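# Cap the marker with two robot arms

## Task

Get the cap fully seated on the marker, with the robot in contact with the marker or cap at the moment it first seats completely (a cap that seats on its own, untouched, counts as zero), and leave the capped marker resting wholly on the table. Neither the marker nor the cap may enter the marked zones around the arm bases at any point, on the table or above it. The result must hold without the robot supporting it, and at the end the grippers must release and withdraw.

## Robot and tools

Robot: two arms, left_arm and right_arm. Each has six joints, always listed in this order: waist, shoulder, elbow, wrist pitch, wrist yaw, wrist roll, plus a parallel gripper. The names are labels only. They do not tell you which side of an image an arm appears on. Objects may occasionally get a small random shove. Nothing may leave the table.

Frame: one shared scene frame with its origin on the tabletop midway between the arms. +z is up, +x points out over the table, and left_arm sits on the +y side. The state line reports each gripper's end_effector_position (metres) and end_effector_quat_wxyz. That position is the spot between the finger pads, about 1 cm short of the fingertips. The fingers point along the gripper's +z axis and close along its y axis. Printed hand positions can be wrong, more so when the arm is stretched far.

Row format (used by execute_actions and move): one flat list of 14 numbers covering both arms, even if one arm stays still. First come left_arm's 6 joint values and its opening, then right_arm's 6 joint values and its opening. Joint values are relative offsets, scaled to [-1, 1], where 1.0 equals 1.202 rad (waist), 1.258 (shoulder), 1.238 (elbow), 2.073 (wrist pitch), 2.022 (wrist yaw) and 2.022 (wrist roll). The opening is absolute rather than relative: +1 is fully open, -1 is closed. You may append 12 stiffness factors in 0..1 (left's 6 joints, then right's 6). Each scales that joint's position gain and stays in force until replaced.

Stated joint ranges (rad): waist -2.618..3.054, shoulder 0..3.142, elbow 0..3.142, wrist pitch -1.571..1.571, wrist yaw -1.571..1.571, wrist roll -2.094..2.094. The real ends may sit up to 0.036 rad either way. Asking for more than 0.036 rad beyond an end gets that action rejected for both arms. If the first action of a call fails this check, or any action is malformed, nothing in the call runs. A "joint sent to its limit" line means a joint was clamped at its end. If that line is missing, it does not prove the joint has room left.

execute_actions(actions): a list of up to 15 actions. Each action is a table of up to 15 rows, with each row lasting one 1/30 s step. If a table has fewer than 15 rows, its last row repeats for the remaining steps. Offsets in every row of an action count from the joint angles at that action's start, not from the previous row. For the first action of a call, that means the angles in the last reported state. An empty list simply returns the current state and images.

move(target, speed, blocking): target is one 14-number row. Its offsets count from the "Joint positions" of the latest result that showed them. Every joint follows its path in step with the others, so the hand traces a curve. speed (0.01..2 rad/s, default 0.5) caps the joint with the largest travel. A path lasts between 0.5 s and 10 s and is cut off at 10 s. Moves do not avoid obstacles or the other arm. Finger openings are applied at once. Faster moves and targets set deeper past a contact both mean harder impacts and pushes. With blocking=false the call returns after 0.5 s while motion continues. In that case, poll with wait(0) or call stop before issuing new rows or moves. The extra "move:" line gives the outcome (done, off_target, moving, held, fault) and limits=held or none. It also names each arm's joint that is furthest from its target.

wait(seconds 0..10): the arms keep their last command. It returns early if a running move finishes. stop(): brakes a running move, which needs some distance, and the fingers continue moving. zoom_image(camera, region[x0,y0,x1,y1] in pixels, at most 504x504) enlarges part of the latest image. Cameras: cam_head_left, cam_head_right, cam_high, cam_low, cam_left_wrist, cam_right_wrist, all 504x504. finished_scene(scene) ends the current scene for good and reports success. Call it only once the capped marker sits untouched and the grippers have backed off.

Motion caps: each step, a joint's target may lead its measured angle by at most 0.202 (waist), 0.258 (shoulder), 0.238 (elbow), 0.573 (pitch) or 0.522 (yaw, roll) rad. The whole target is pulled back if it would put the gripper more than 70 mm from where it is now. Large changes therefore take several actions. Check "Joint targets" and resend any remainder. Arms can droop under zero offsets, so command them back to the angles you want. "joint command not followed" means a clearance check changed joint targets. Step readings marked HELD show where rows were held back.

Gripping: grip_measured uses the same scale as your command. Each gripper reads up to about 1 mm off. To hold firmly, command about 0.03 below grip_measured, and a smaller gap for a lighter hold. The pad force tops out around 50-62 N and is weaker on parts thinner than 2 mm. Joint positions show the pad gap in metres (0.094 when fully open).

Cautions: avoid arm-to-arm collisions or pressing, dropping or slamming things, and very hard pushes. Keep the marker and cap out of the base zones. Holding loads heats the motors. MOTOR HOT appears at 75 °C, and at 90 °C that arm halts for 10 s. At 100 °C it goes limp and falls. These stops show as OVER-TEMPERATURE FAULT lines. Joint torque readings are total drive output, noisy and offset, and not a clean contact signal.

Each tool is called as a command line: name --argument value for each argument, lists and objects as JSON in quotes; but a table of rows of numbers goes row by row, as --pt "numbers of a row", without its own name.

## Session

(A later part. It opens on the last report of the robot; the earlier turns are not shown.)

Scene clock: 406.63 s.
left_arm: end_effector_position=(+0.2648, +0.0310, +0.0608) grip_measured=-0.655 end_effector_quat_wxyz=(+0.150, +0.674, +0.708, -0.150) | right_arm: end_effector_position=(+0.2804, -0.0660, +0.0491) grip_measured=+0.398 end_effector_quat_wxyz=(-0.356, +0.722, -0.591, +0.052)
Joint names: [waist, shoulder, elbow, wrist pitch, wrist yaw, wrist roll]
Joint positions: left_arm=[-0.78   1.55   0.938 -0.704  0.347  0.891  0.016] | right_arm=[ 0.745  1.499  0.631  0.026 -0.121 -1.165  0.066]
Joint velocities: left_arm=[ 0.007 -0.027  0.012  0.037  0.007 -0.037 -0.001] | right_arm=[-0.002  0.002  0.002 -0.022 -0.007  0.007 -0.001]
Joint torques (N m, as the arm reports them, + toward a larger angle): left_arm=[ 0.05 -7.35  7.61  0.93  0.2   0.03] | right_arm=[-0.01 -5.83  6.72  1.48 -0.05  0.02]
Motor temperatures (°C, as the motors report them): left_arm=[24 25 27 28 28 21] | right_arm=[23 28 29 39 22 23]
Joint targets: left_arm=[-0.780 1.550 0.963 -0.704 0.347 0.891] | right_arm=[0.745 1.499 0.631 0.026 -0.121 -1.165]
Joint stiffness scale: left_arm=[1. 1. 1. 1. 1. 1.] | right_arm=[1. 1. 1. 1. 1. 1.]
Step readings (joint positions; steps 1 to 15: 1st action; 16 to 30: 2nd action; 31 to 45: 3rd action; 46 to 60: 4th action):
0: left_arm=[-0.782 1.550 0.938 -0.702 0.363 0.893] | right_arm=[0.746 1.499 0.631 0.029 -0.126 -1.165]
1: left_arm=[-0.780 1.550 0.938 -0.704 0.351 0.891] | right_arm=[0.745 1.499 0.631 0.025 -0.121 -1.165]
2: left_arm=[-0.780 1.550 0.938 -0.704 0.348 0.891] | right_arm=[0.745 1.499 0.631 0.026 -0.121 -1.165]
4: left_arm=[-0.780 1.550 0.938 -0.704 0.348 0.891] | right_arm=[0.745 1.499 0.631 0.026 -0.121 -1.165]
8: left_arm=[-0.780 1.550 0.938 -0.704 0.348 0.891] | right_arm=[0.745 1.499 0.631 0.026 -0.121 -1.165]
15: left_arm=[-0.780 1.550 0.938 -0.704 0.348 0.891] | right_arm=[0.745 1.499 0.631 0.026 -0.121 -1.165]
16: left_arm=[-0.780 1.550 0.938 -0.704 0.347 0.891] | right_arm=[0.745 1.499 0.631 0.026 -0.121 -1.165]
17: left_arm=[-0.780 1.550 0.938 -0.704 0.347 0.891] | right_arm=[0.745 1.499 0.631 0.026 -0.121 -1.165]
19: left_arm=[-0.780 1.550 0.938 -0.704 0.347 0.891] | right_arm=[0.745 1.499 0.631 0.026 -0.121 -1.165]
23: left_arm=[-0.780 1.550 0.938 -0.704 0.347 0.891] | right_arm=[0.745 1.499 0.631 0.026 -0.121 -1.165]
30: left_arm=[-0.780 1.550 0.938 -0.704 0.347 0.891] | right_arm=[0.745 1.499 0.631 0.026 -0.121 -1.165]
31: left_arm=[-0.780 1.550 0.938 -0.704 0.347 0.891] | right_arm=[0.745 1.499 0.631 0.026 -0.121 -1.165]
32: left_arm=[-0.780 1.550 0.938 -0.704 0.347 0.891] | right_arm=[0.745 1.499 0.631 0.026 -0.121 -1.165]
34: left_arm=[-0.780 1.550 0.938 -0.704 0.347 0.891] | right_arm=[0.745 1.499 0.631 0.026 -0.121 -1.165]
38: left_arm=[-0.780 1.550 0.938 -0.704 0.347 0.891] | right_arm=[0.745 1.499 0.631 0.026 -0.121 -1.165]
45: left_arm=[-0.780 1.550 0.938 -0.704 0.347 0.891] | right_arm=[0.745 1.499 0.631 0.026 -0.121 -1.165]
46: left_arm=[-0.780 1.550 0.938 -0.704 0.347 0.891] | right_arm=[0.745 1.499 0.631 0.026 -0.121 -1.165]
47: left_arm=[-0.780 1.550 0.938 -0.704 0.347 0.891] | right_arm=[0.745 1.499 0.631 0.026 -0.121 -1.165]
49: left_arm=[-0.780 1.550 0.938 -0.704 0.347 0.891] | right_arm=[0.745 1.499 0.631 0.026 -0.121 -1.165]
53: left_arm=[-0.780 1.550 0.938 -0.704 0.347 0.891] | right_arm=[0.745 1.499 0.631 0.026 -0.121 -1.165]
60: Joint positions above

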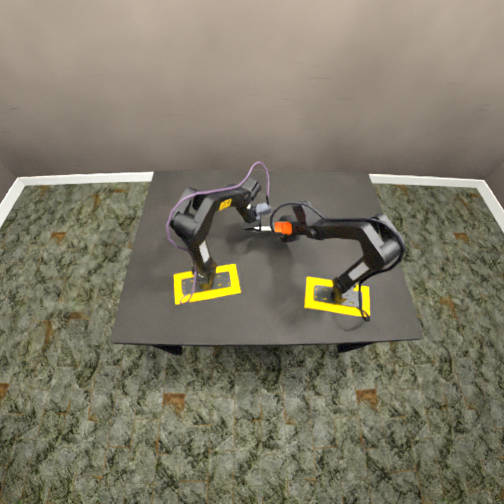

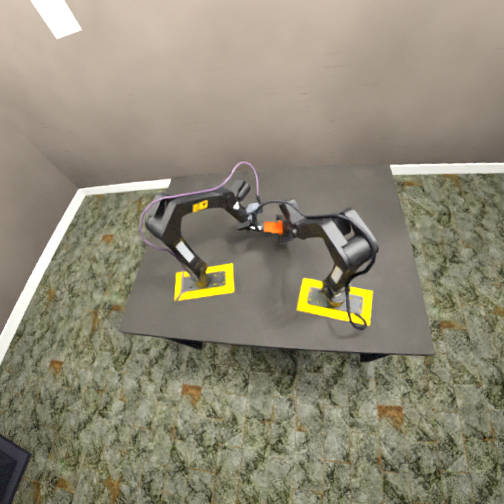

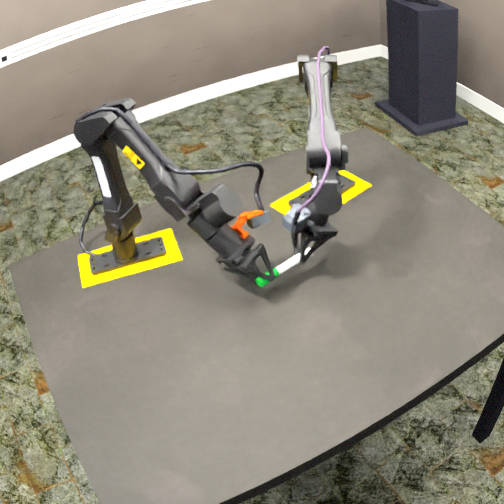

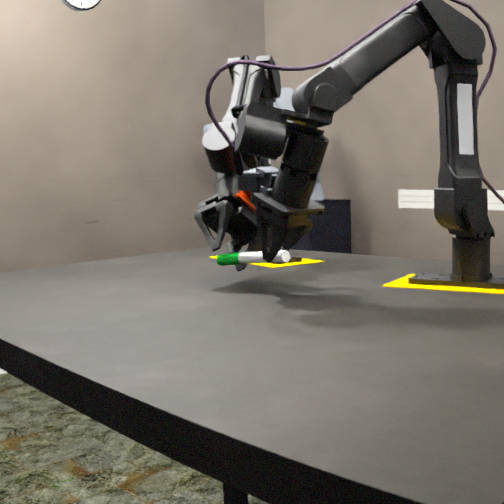

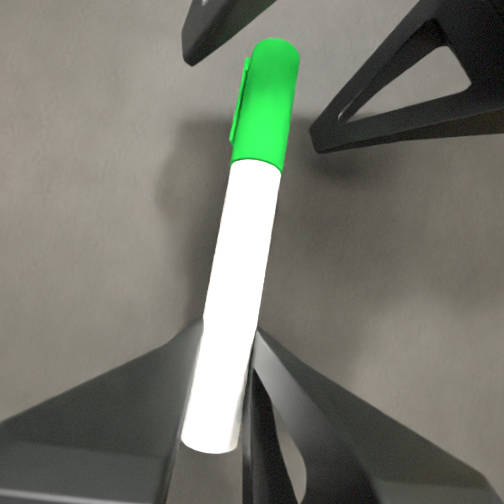

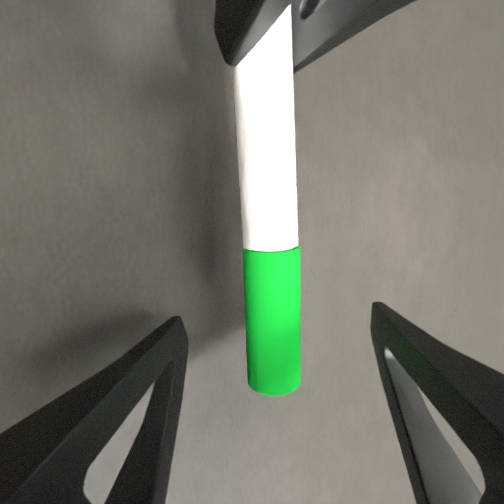

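move --target '[0,0,0.02,0,0,0,-0.74,-0.07,-0.307,-0.085,-0.135,0,0,0.6]' --speed 0.4

move --target '[0,0.06,-0.09,0.09,0,0,-0.74,-0.7,-0.1,0.2,-0.3,0,0.3,1]' --speed 0.8

Scene clock: 419.83 s.
left_arm: end_effector_position=(+0.2648, +0.0310, +0.0608) grip_measured=-0.655 end_effector_quat_wxyz=(+0.150, +0.674, +0.708, -0.150) | right_arm: end_effector_position=(+0.2395, -0.1178, +0.0808) grip_measured=+0.598 end_effector_quat_wxyz=(-0.348, +0.702, -0.618, +0.063)
Joint names: [waist, shoulder, elbow, wrist pitch, wrist yaw, wrist roll]
Joint positions: left_arm=[-0.78   1.55   0.938 -0.704  0.347  0.891  0.016] | right_arm=[ 0.673  1.139  0.531 -0.249 -0.121 -1.165  0.075]
Joint velocities: left_arm=[-0.012 -0.012 -0.022  0.066 -0.051  0.022 -0.   ] | right_arm=[ 0.012 -0.012 -0.007  0.066  0.066 -0.022 -0.   ]
Joint torques (N m, as the arm reports them, + toward a larger angle): left_arm=[ 0.03 -7.35  7.64  0.92  0.21  0.03] | right_arm=[-0.97 -5.44  6.93  1.43 -0.06  0.02]
Motor temperatures (°C, as the motors report them): left_arm=[23 26 27 27 26 21] | right_arm=[23 27 29 37 21 23]
Joint targets: left_arm=[-0.780 1.550 0.963 -0.704 0.347 0.891] | right_arm=[0.661 1.113 0.525 -0.254 -0.121 -1.165]
Joint stiffness scale: left_arm=[1. 1. 1. 1. 1. 1.] | right_arm=[1. 1. 1. 1. 1. 1.]
move: off_target (left_arm, right_arm); limits=none; left_arm: farthest joint: the elbow, 0.025 radians from its target (0.025 radians at the start); right_arm: farthest joint: the shoulder, 0.026 radians from its target (0.386 radians at the start)

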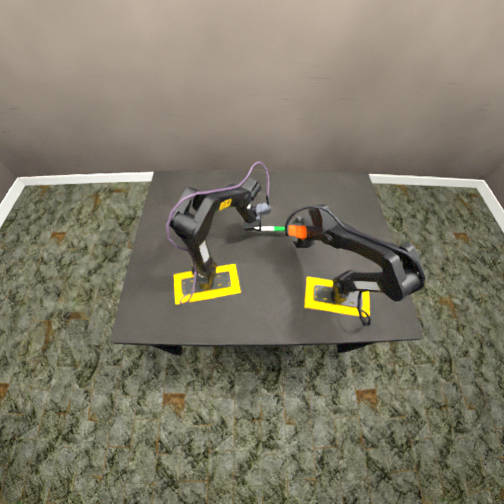

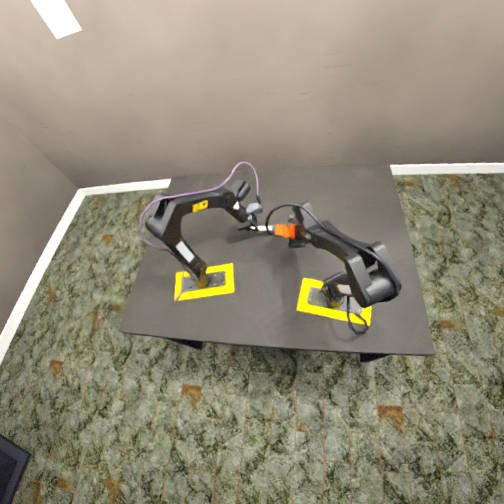

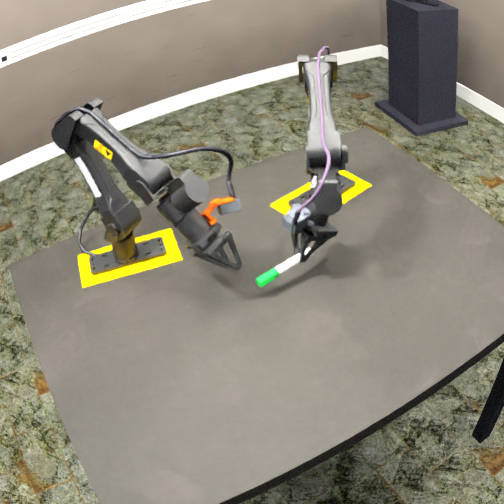

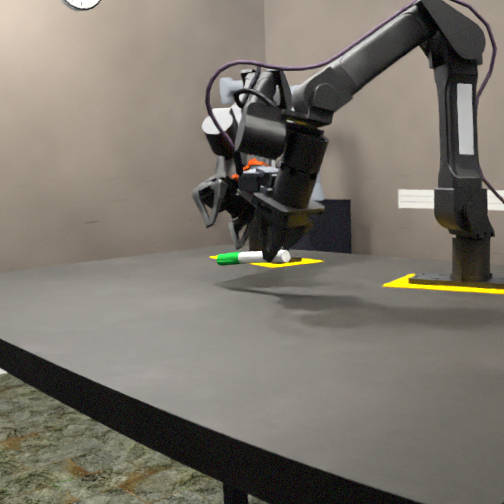

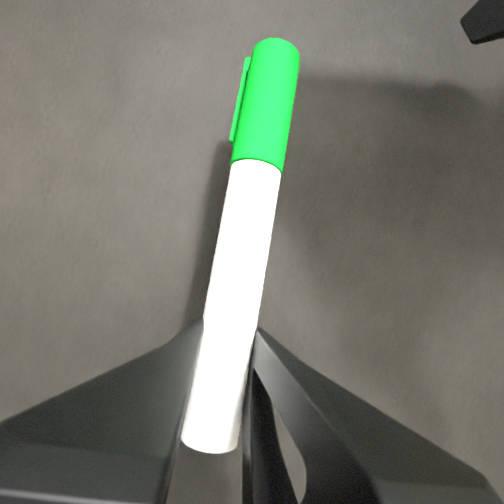

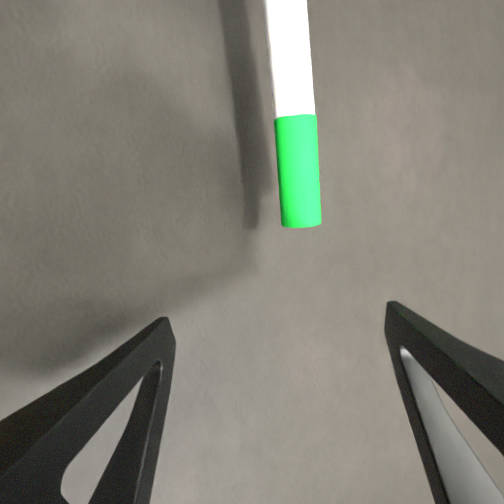

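Scene clock: 421.73 s.
left_arm: end_effector_position=(+0.2685, +0.0285, +0.0267) grip_measured=-0.655 end_effector_quat_wxyz=(+0.159, +0.674, +0.706, -0.148) | right_arm: end_effector_position=(+0.2093, -0.3410, +0.1066) grip_measured=+1.000 end_effector_quat_wxyz=(+0.208, -0.122, +0.970, -0.041)
Joint names: [waist, shoulder, elbow, wrist pitch, wrist yaw, wrist roll]
Joint positions: left_arm=[-0.78   1.613  0.846 -0.529  0.347  0.891  0.016] | right_arm=[-0.157  1.038  0.747 -0.866 -0.113 -0.571  0.094]
Joint velocities: left_arm=[-0.012  0.012 -0.002 -0.051  0.007  0.007 -0.001] | right_arm=[-0.012  0.007  0.007  0.007  0.007  0.066  0.   ]
Joint torques (N m, as the arm reports them, + toward a larger angle): left_arm=[ 0.1  -6.54  4.11  1.05  0.21  0.01] | right_arm=[-0.89 -4.37  9.51  1.01 -0.13  0.15]
Motor temperatures (°C, as the motors report them): left_arm=[23 26 27 27 26 21] | right_arm=[23 27 29 37 21 23]
Joint targets: left_arm=[-0.780 1.625 0.826 -0.518 0.347 0.891] | right_arm=[-0.168 1.012 0.778 -0.871 -0.121 -0.558]
Joint stiffness scale: left_arm=[1. 1. 1. 1. 1. 1.] | right_arm=[1. 1. 1. 1. 1. 1.]
move: off_target (right_arm); limits=none; left_arm: farthest joint: the elbow, 0.020 radians from its target (0.111 radians at the start); right_arm: farthest joint: the elbow, 0.032 radians from its target (0.248 radians at the start)

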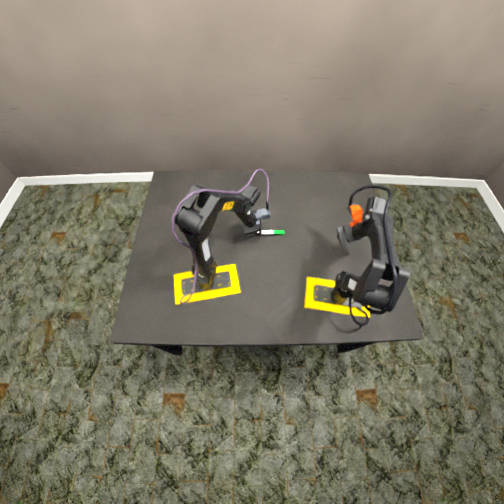

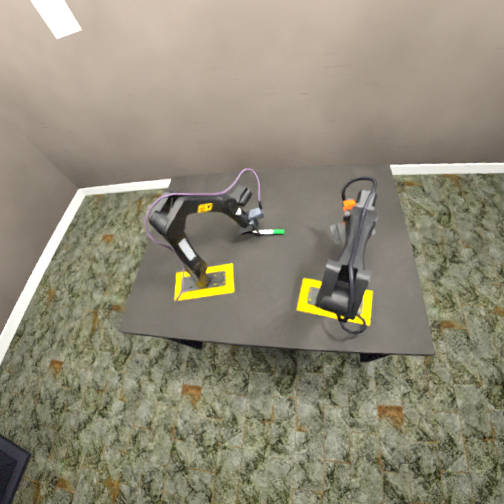

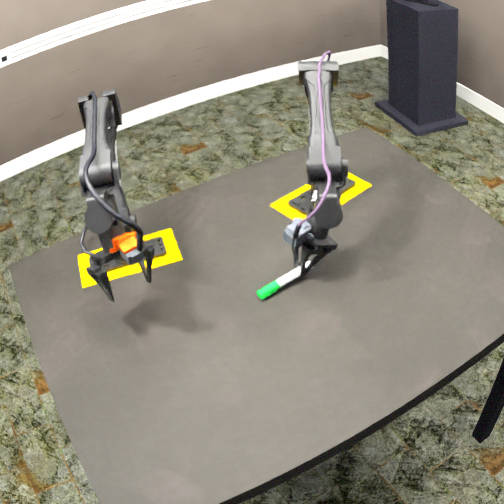

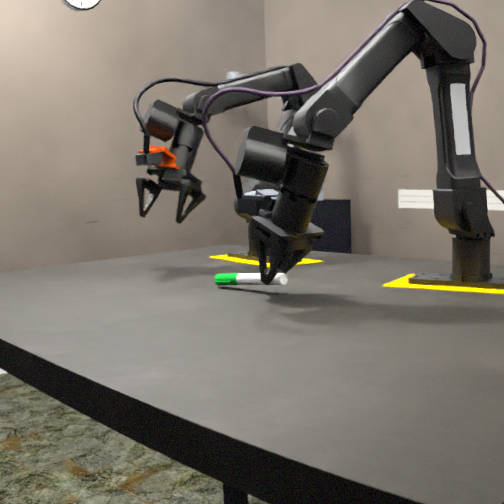

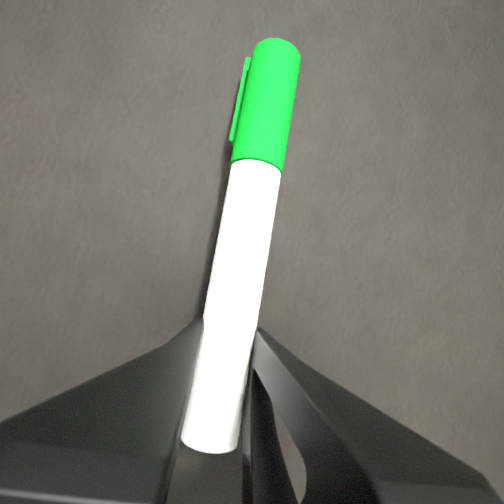

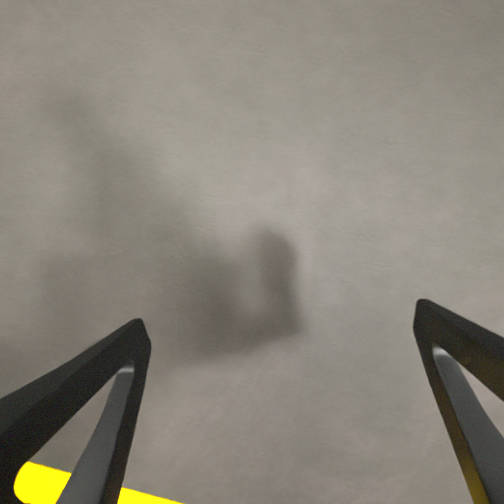

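execute_actions --actions '[[[0,0.024,-0.038,0.03,0,0,-0.74,0,-0.02,0.02,0,0,0,1]],[[0,0.024,-0.038,0.03,0,0,-0.74,0,-0.02,0.02,0,0,0,1]],[[0,0,0,0,0,0,-0.4,0,0,0,0,0,0,1]],[[0,0,0,0,0,0,0.3,0,0,0,0,0,0,1]]]'

Scene clock: 428.23 s.
left_arm: end_effector_position=(+0.2751, +0.0223, +0.0165) grip_measured=+0.299 end_effector_quat_wxyz=(+0.185, +0.675, +0.699, -0.149) | right_arm: end_effector_position=(+0.2093, -0.3410, +0.1065) grip_measured=+1.000 end_effector_quat_wxyz=(+0.208, -0.122, +0.970, -0.041)
Joint names: [waist, shoulder, elbow, wrist pitch, wrist yaw, wrist roll]
Joint positions: left_arm=[-0.78   1.637  0.805 -0.413  0.357  0.891  0.061] | right_arm=[-0.157  1.038  0.747 -0.866 -0.113 -0.57   0.094]
Joint velocities: left_arm=[ 0.002  0.002 -0.012 -0.022 -0.051 -0.081  0.001] | right_arm=[ 0.007  0.017  0.007 -0.037 -0.066  0.095  0.   ]
Joint torques (N m, as the arm reports them, + toward a larger angle): left_arm=[ 0.03 -7.86  5.39  1.04  0.19  0.02] | right_arm=[-0.01 -1.84  7.21  1.06 -0.06  0.02]
Motor temperatures (°C, as the motors report them): left_arm=[23 25 27 27 26 21] | right_arm=[23 27 30 35 21 23]
Joint targets: left_arm=[-0.780 1.637 0.805 -0.413 0.357 0.891] | right_arm=[-0.157 1.038 0.747 -0.866 -0.113 -0.570]
Joint stiffness scale: left_arm=[1. 1. 1. 1. 1. 1.] | right_arm=[1. 1. 1. 1. 1. 1.]
Step readings (joint positions; steps 1 to 15: 1st action; 16 to 30: 2nd action; 31 to 45: 3rd action; 46 to 60: 4th action):
0: left_arm=[-0.780 1.613 0.846 -0.529 0.347 0.891] | right_arm=[-0.157 1.038 0.747 -0.866 -0.113 -0.570]
1: left_arm=[-0.780 1.614 0.843 -0.521 0.347 0.891] | right_arm=[-0.157 1.038 0.747 -0.866 -0.113 -0.570]
2: left_arm=[-0.780 1.617 0.838 -0.508 0.347 0.891] | right_arm=[-0.157 1.038 0.747 -0.866 -0.113 -0.570]
4: left_arm=[-0.780 1.625 0.827 -0.495 0.347 0.891] | right_arm=[-0.157 1.038 0.747 -0.866 -0.113 -0.570]
8: left_arm=[-0.780 1.629 0.822 -0.478 0.349 0.891] | right_arm=[-0.157 1.038 0.747 -0.866 -0.113 -0.570]
15: left_arm=[-0.780 1.629 0.822 -0.472 0.349 0.891] | right_arm=[-0.157 1.038 0.747 -0.866 -0.113 -0.570]
16: left_arm=[-0.780 1.630 0.819 -0.463 0.349 0.891] | right_arm=[-0.157 1.038 0.747 -0.866 -0.113 -0.570]
17: left_arm=[-0.780 1.632 0.813 -0.450 0.349 0.891] | right_arm=[-0.157 1.038 0.747 -0.866 -0.113 -0.570]
19: left_arm=[-0.780 1.637 0.806 -0.432 0.353 0.891] | right_arm=[-0.157 1.038 0.747 -0.866 -0.113 -0.570]
23: left_arm=[-0.780 1.637 0.805 -0.415 0.357 0.891] | right_arm=[-0.157 1.038 0.747 -0.866 -0.113 -0.570]
30: left_arm=[-0.780 1.637 0.805 -0.413 0.357 0.891] | right_arm=[-0.157 1.038 0.747 -0.866 -0.113 -0.570]
31: left_arm=[-0.780 1.637 0.805 -0.413 0.357 0.891] | right_arm=[-0.157 1.038 0.747 -0.866 -0.113 -0.570]
32: left_arm=[-0.780 1.637 0.805 -0.413 0.357 0.891] | right_arm=[-0.157 1.038 0.747 -0.866 -0.113 -0.570]
34: left_arm=[-0.780 1.637 0.805 -0.413 0.357 0.891] | right_arm=[-0.157 1.038 0.747 -0.866 -0.113 -0.570]
38: left_arm=[-0.780 1.637 0.805 -0.413 0.357 0.891] | right_arm=[-0.157 1.038 0.747 -0.866 -0.113 -0.570]
45: left_arm=[-0.780 1.637 0.805 -0.413 0.357 0.891] | right_arm=[-0.157 1.038 0.747 -0.866 -0.113 -0.570]
46: left_arm=[-0.780 1.637 0.805 -0.413 0.357 0.891] | right_arm=[-0.157 1.038 0.747 -0.866 -0.113 -0.570]
47: left_arm=[-0.780 1.637 0.805 -0.413 0.357 0.891] | right_arm=[-0.157 1.038 0.747 -0.866 -0.113 -0.570]
49: left_arm=[-0.780 1.637 0.805 -0.413 0.357 0.891] | right_arm=[-0.157 1.038 0.747 -0.866 -0.113 -0.570]
53: left_arm=[-0.780 1.637 0.805 -0.413 0.357 0.891] | right_arm=[-0.157 1.038 0.747 -0.866 -0.113 -0.570]
60: Joint positions above

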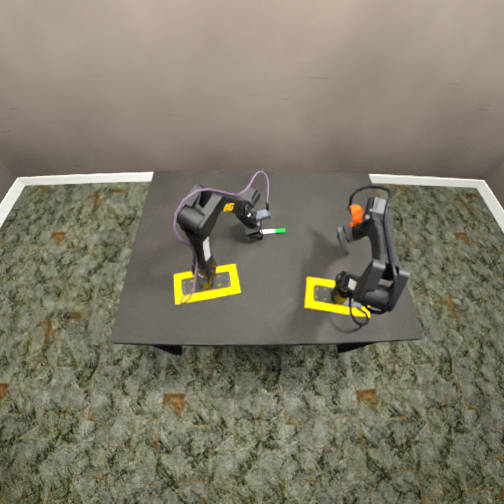

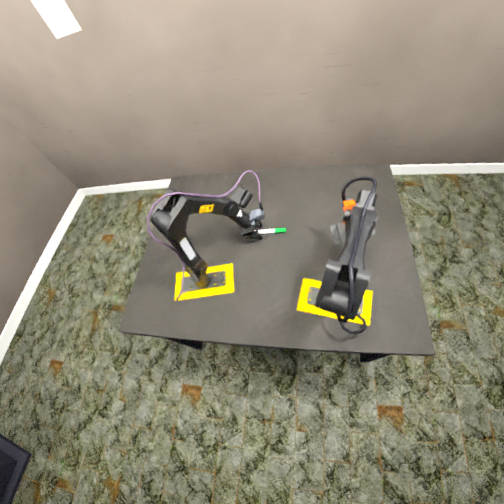

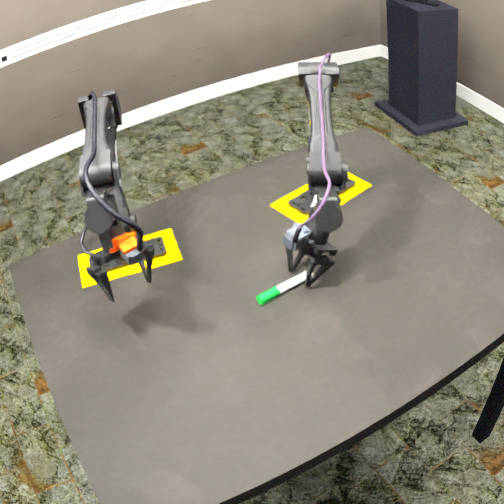

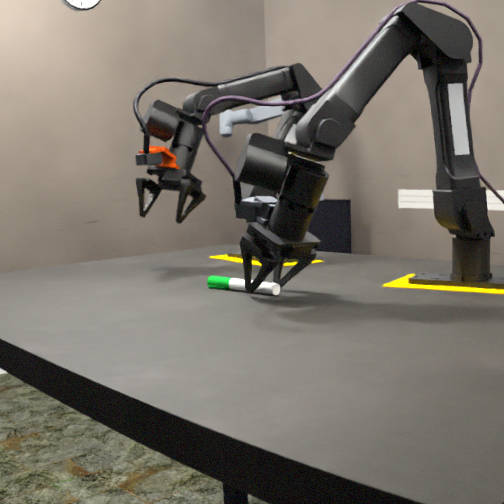

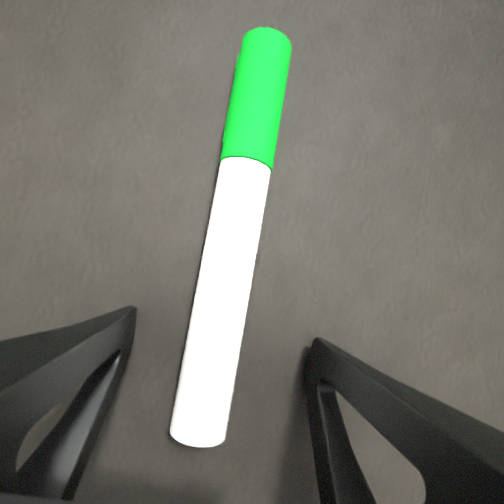

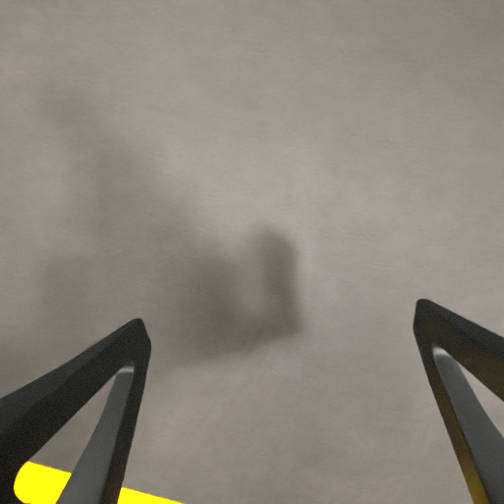

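move --target '[0.1,-0.15,0.25,-0.25,0,0,0.6,0,0,0,0,0,0,1]' --speed 0.7

Scene clock: 432.57 s.
left_arm: end_effector_position=(+0.2889, +0.0553, +0.1231) grip_measured=+0.599 end_effector_quat_wxyz=(+0.181, +0.634, +0.738, -0.141) | right_arm: end_effector_position=(+0.2093, -0.3410, +0.1065) grip_measured=+1.000 end_effector_quat_wxyz=(+0.208, -0.122, +0.970, -0.041)
Joint names: [waist, shoulder, elbow, wrist pitch, wrist yaw, wrist roll]
Joint positions: left_arm=[-0.668  1.458  1.094 -0.905  0.357  0.891  0.075] | right_arm=[-0.157  1.038  0.747 -0.866 -0.113 -0.57   0.094]
Joint velocities: left_arm=[-0.007 -0.002 -0.007  0.007 -0.037  0.037 -0.   ] | right_arm=[-0.002 -0.007  0.012  0.022 -0.081 -0.022  0.   ]
Joint torques (N m, as the arm reports them, + toward a larger angle): left_arm=[ 0.76 -7.76  7.68  0.79  0.2   0.02] | right_arm=[ 0.01 -1.85  7.2   1.07 -0.05  0.02]
Motor temperatures (°C, as the motors report them): left_arm=[23 26 27 27 25 21] | right_arm=[23 26 29 35 21 23]
Joint targets: left_arm=[-0.660 1.448 1.114 -0.931 0.357 0.891] | right_arm=[-0.157 1.038 0.747 -0.866 -0.113 -0.570]
Joint stiffness scale: left_arm=[1. 1. 1. 1. 1. 1.] | right_arm=[1. 1. 1. 1. 1. 1.]
move: off_target (left_arm); limits=none; left_arm: farthest joint: the wrist pitch, 0.026 radians from its target (0.519 radians at the start); right_arm: farthest joint: the waist, 0.000 radians from its target (0.000 radians at the start)

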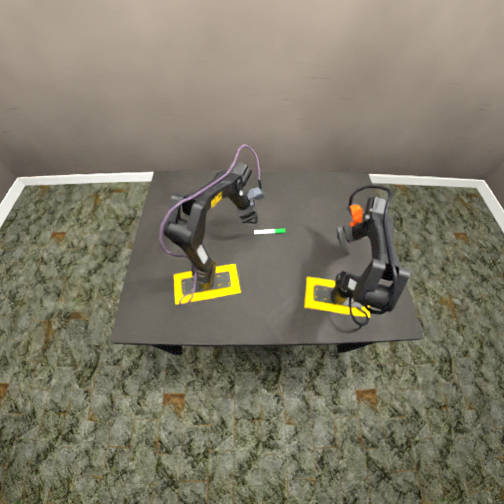

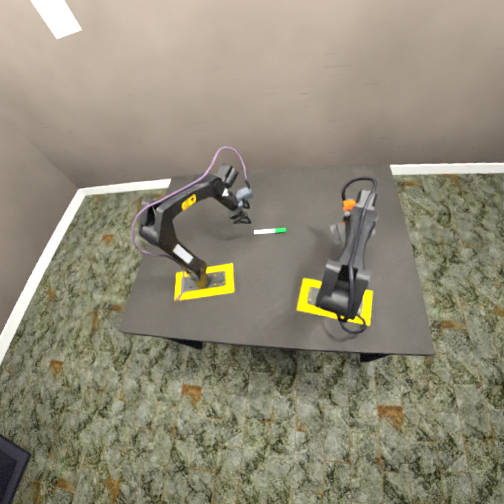

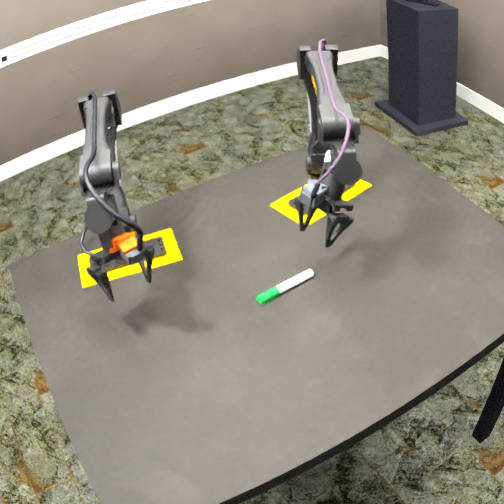

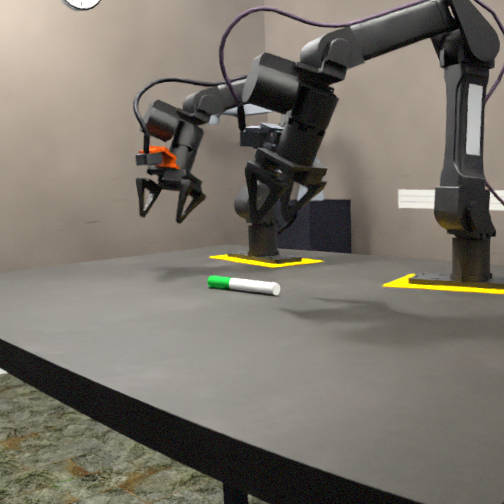

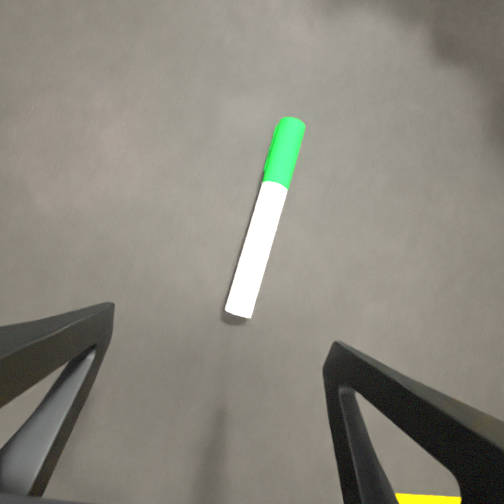

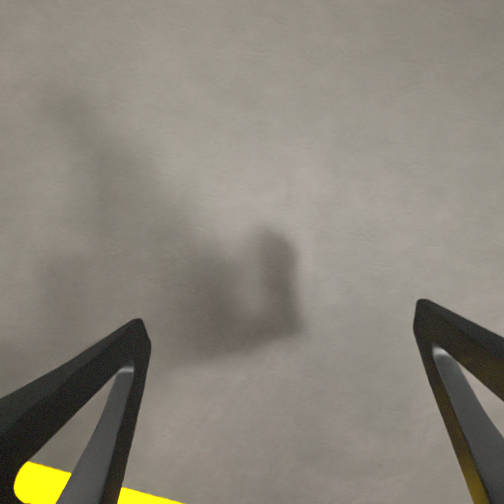

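finished_scene --scene 1

The scene is finished: the task was done.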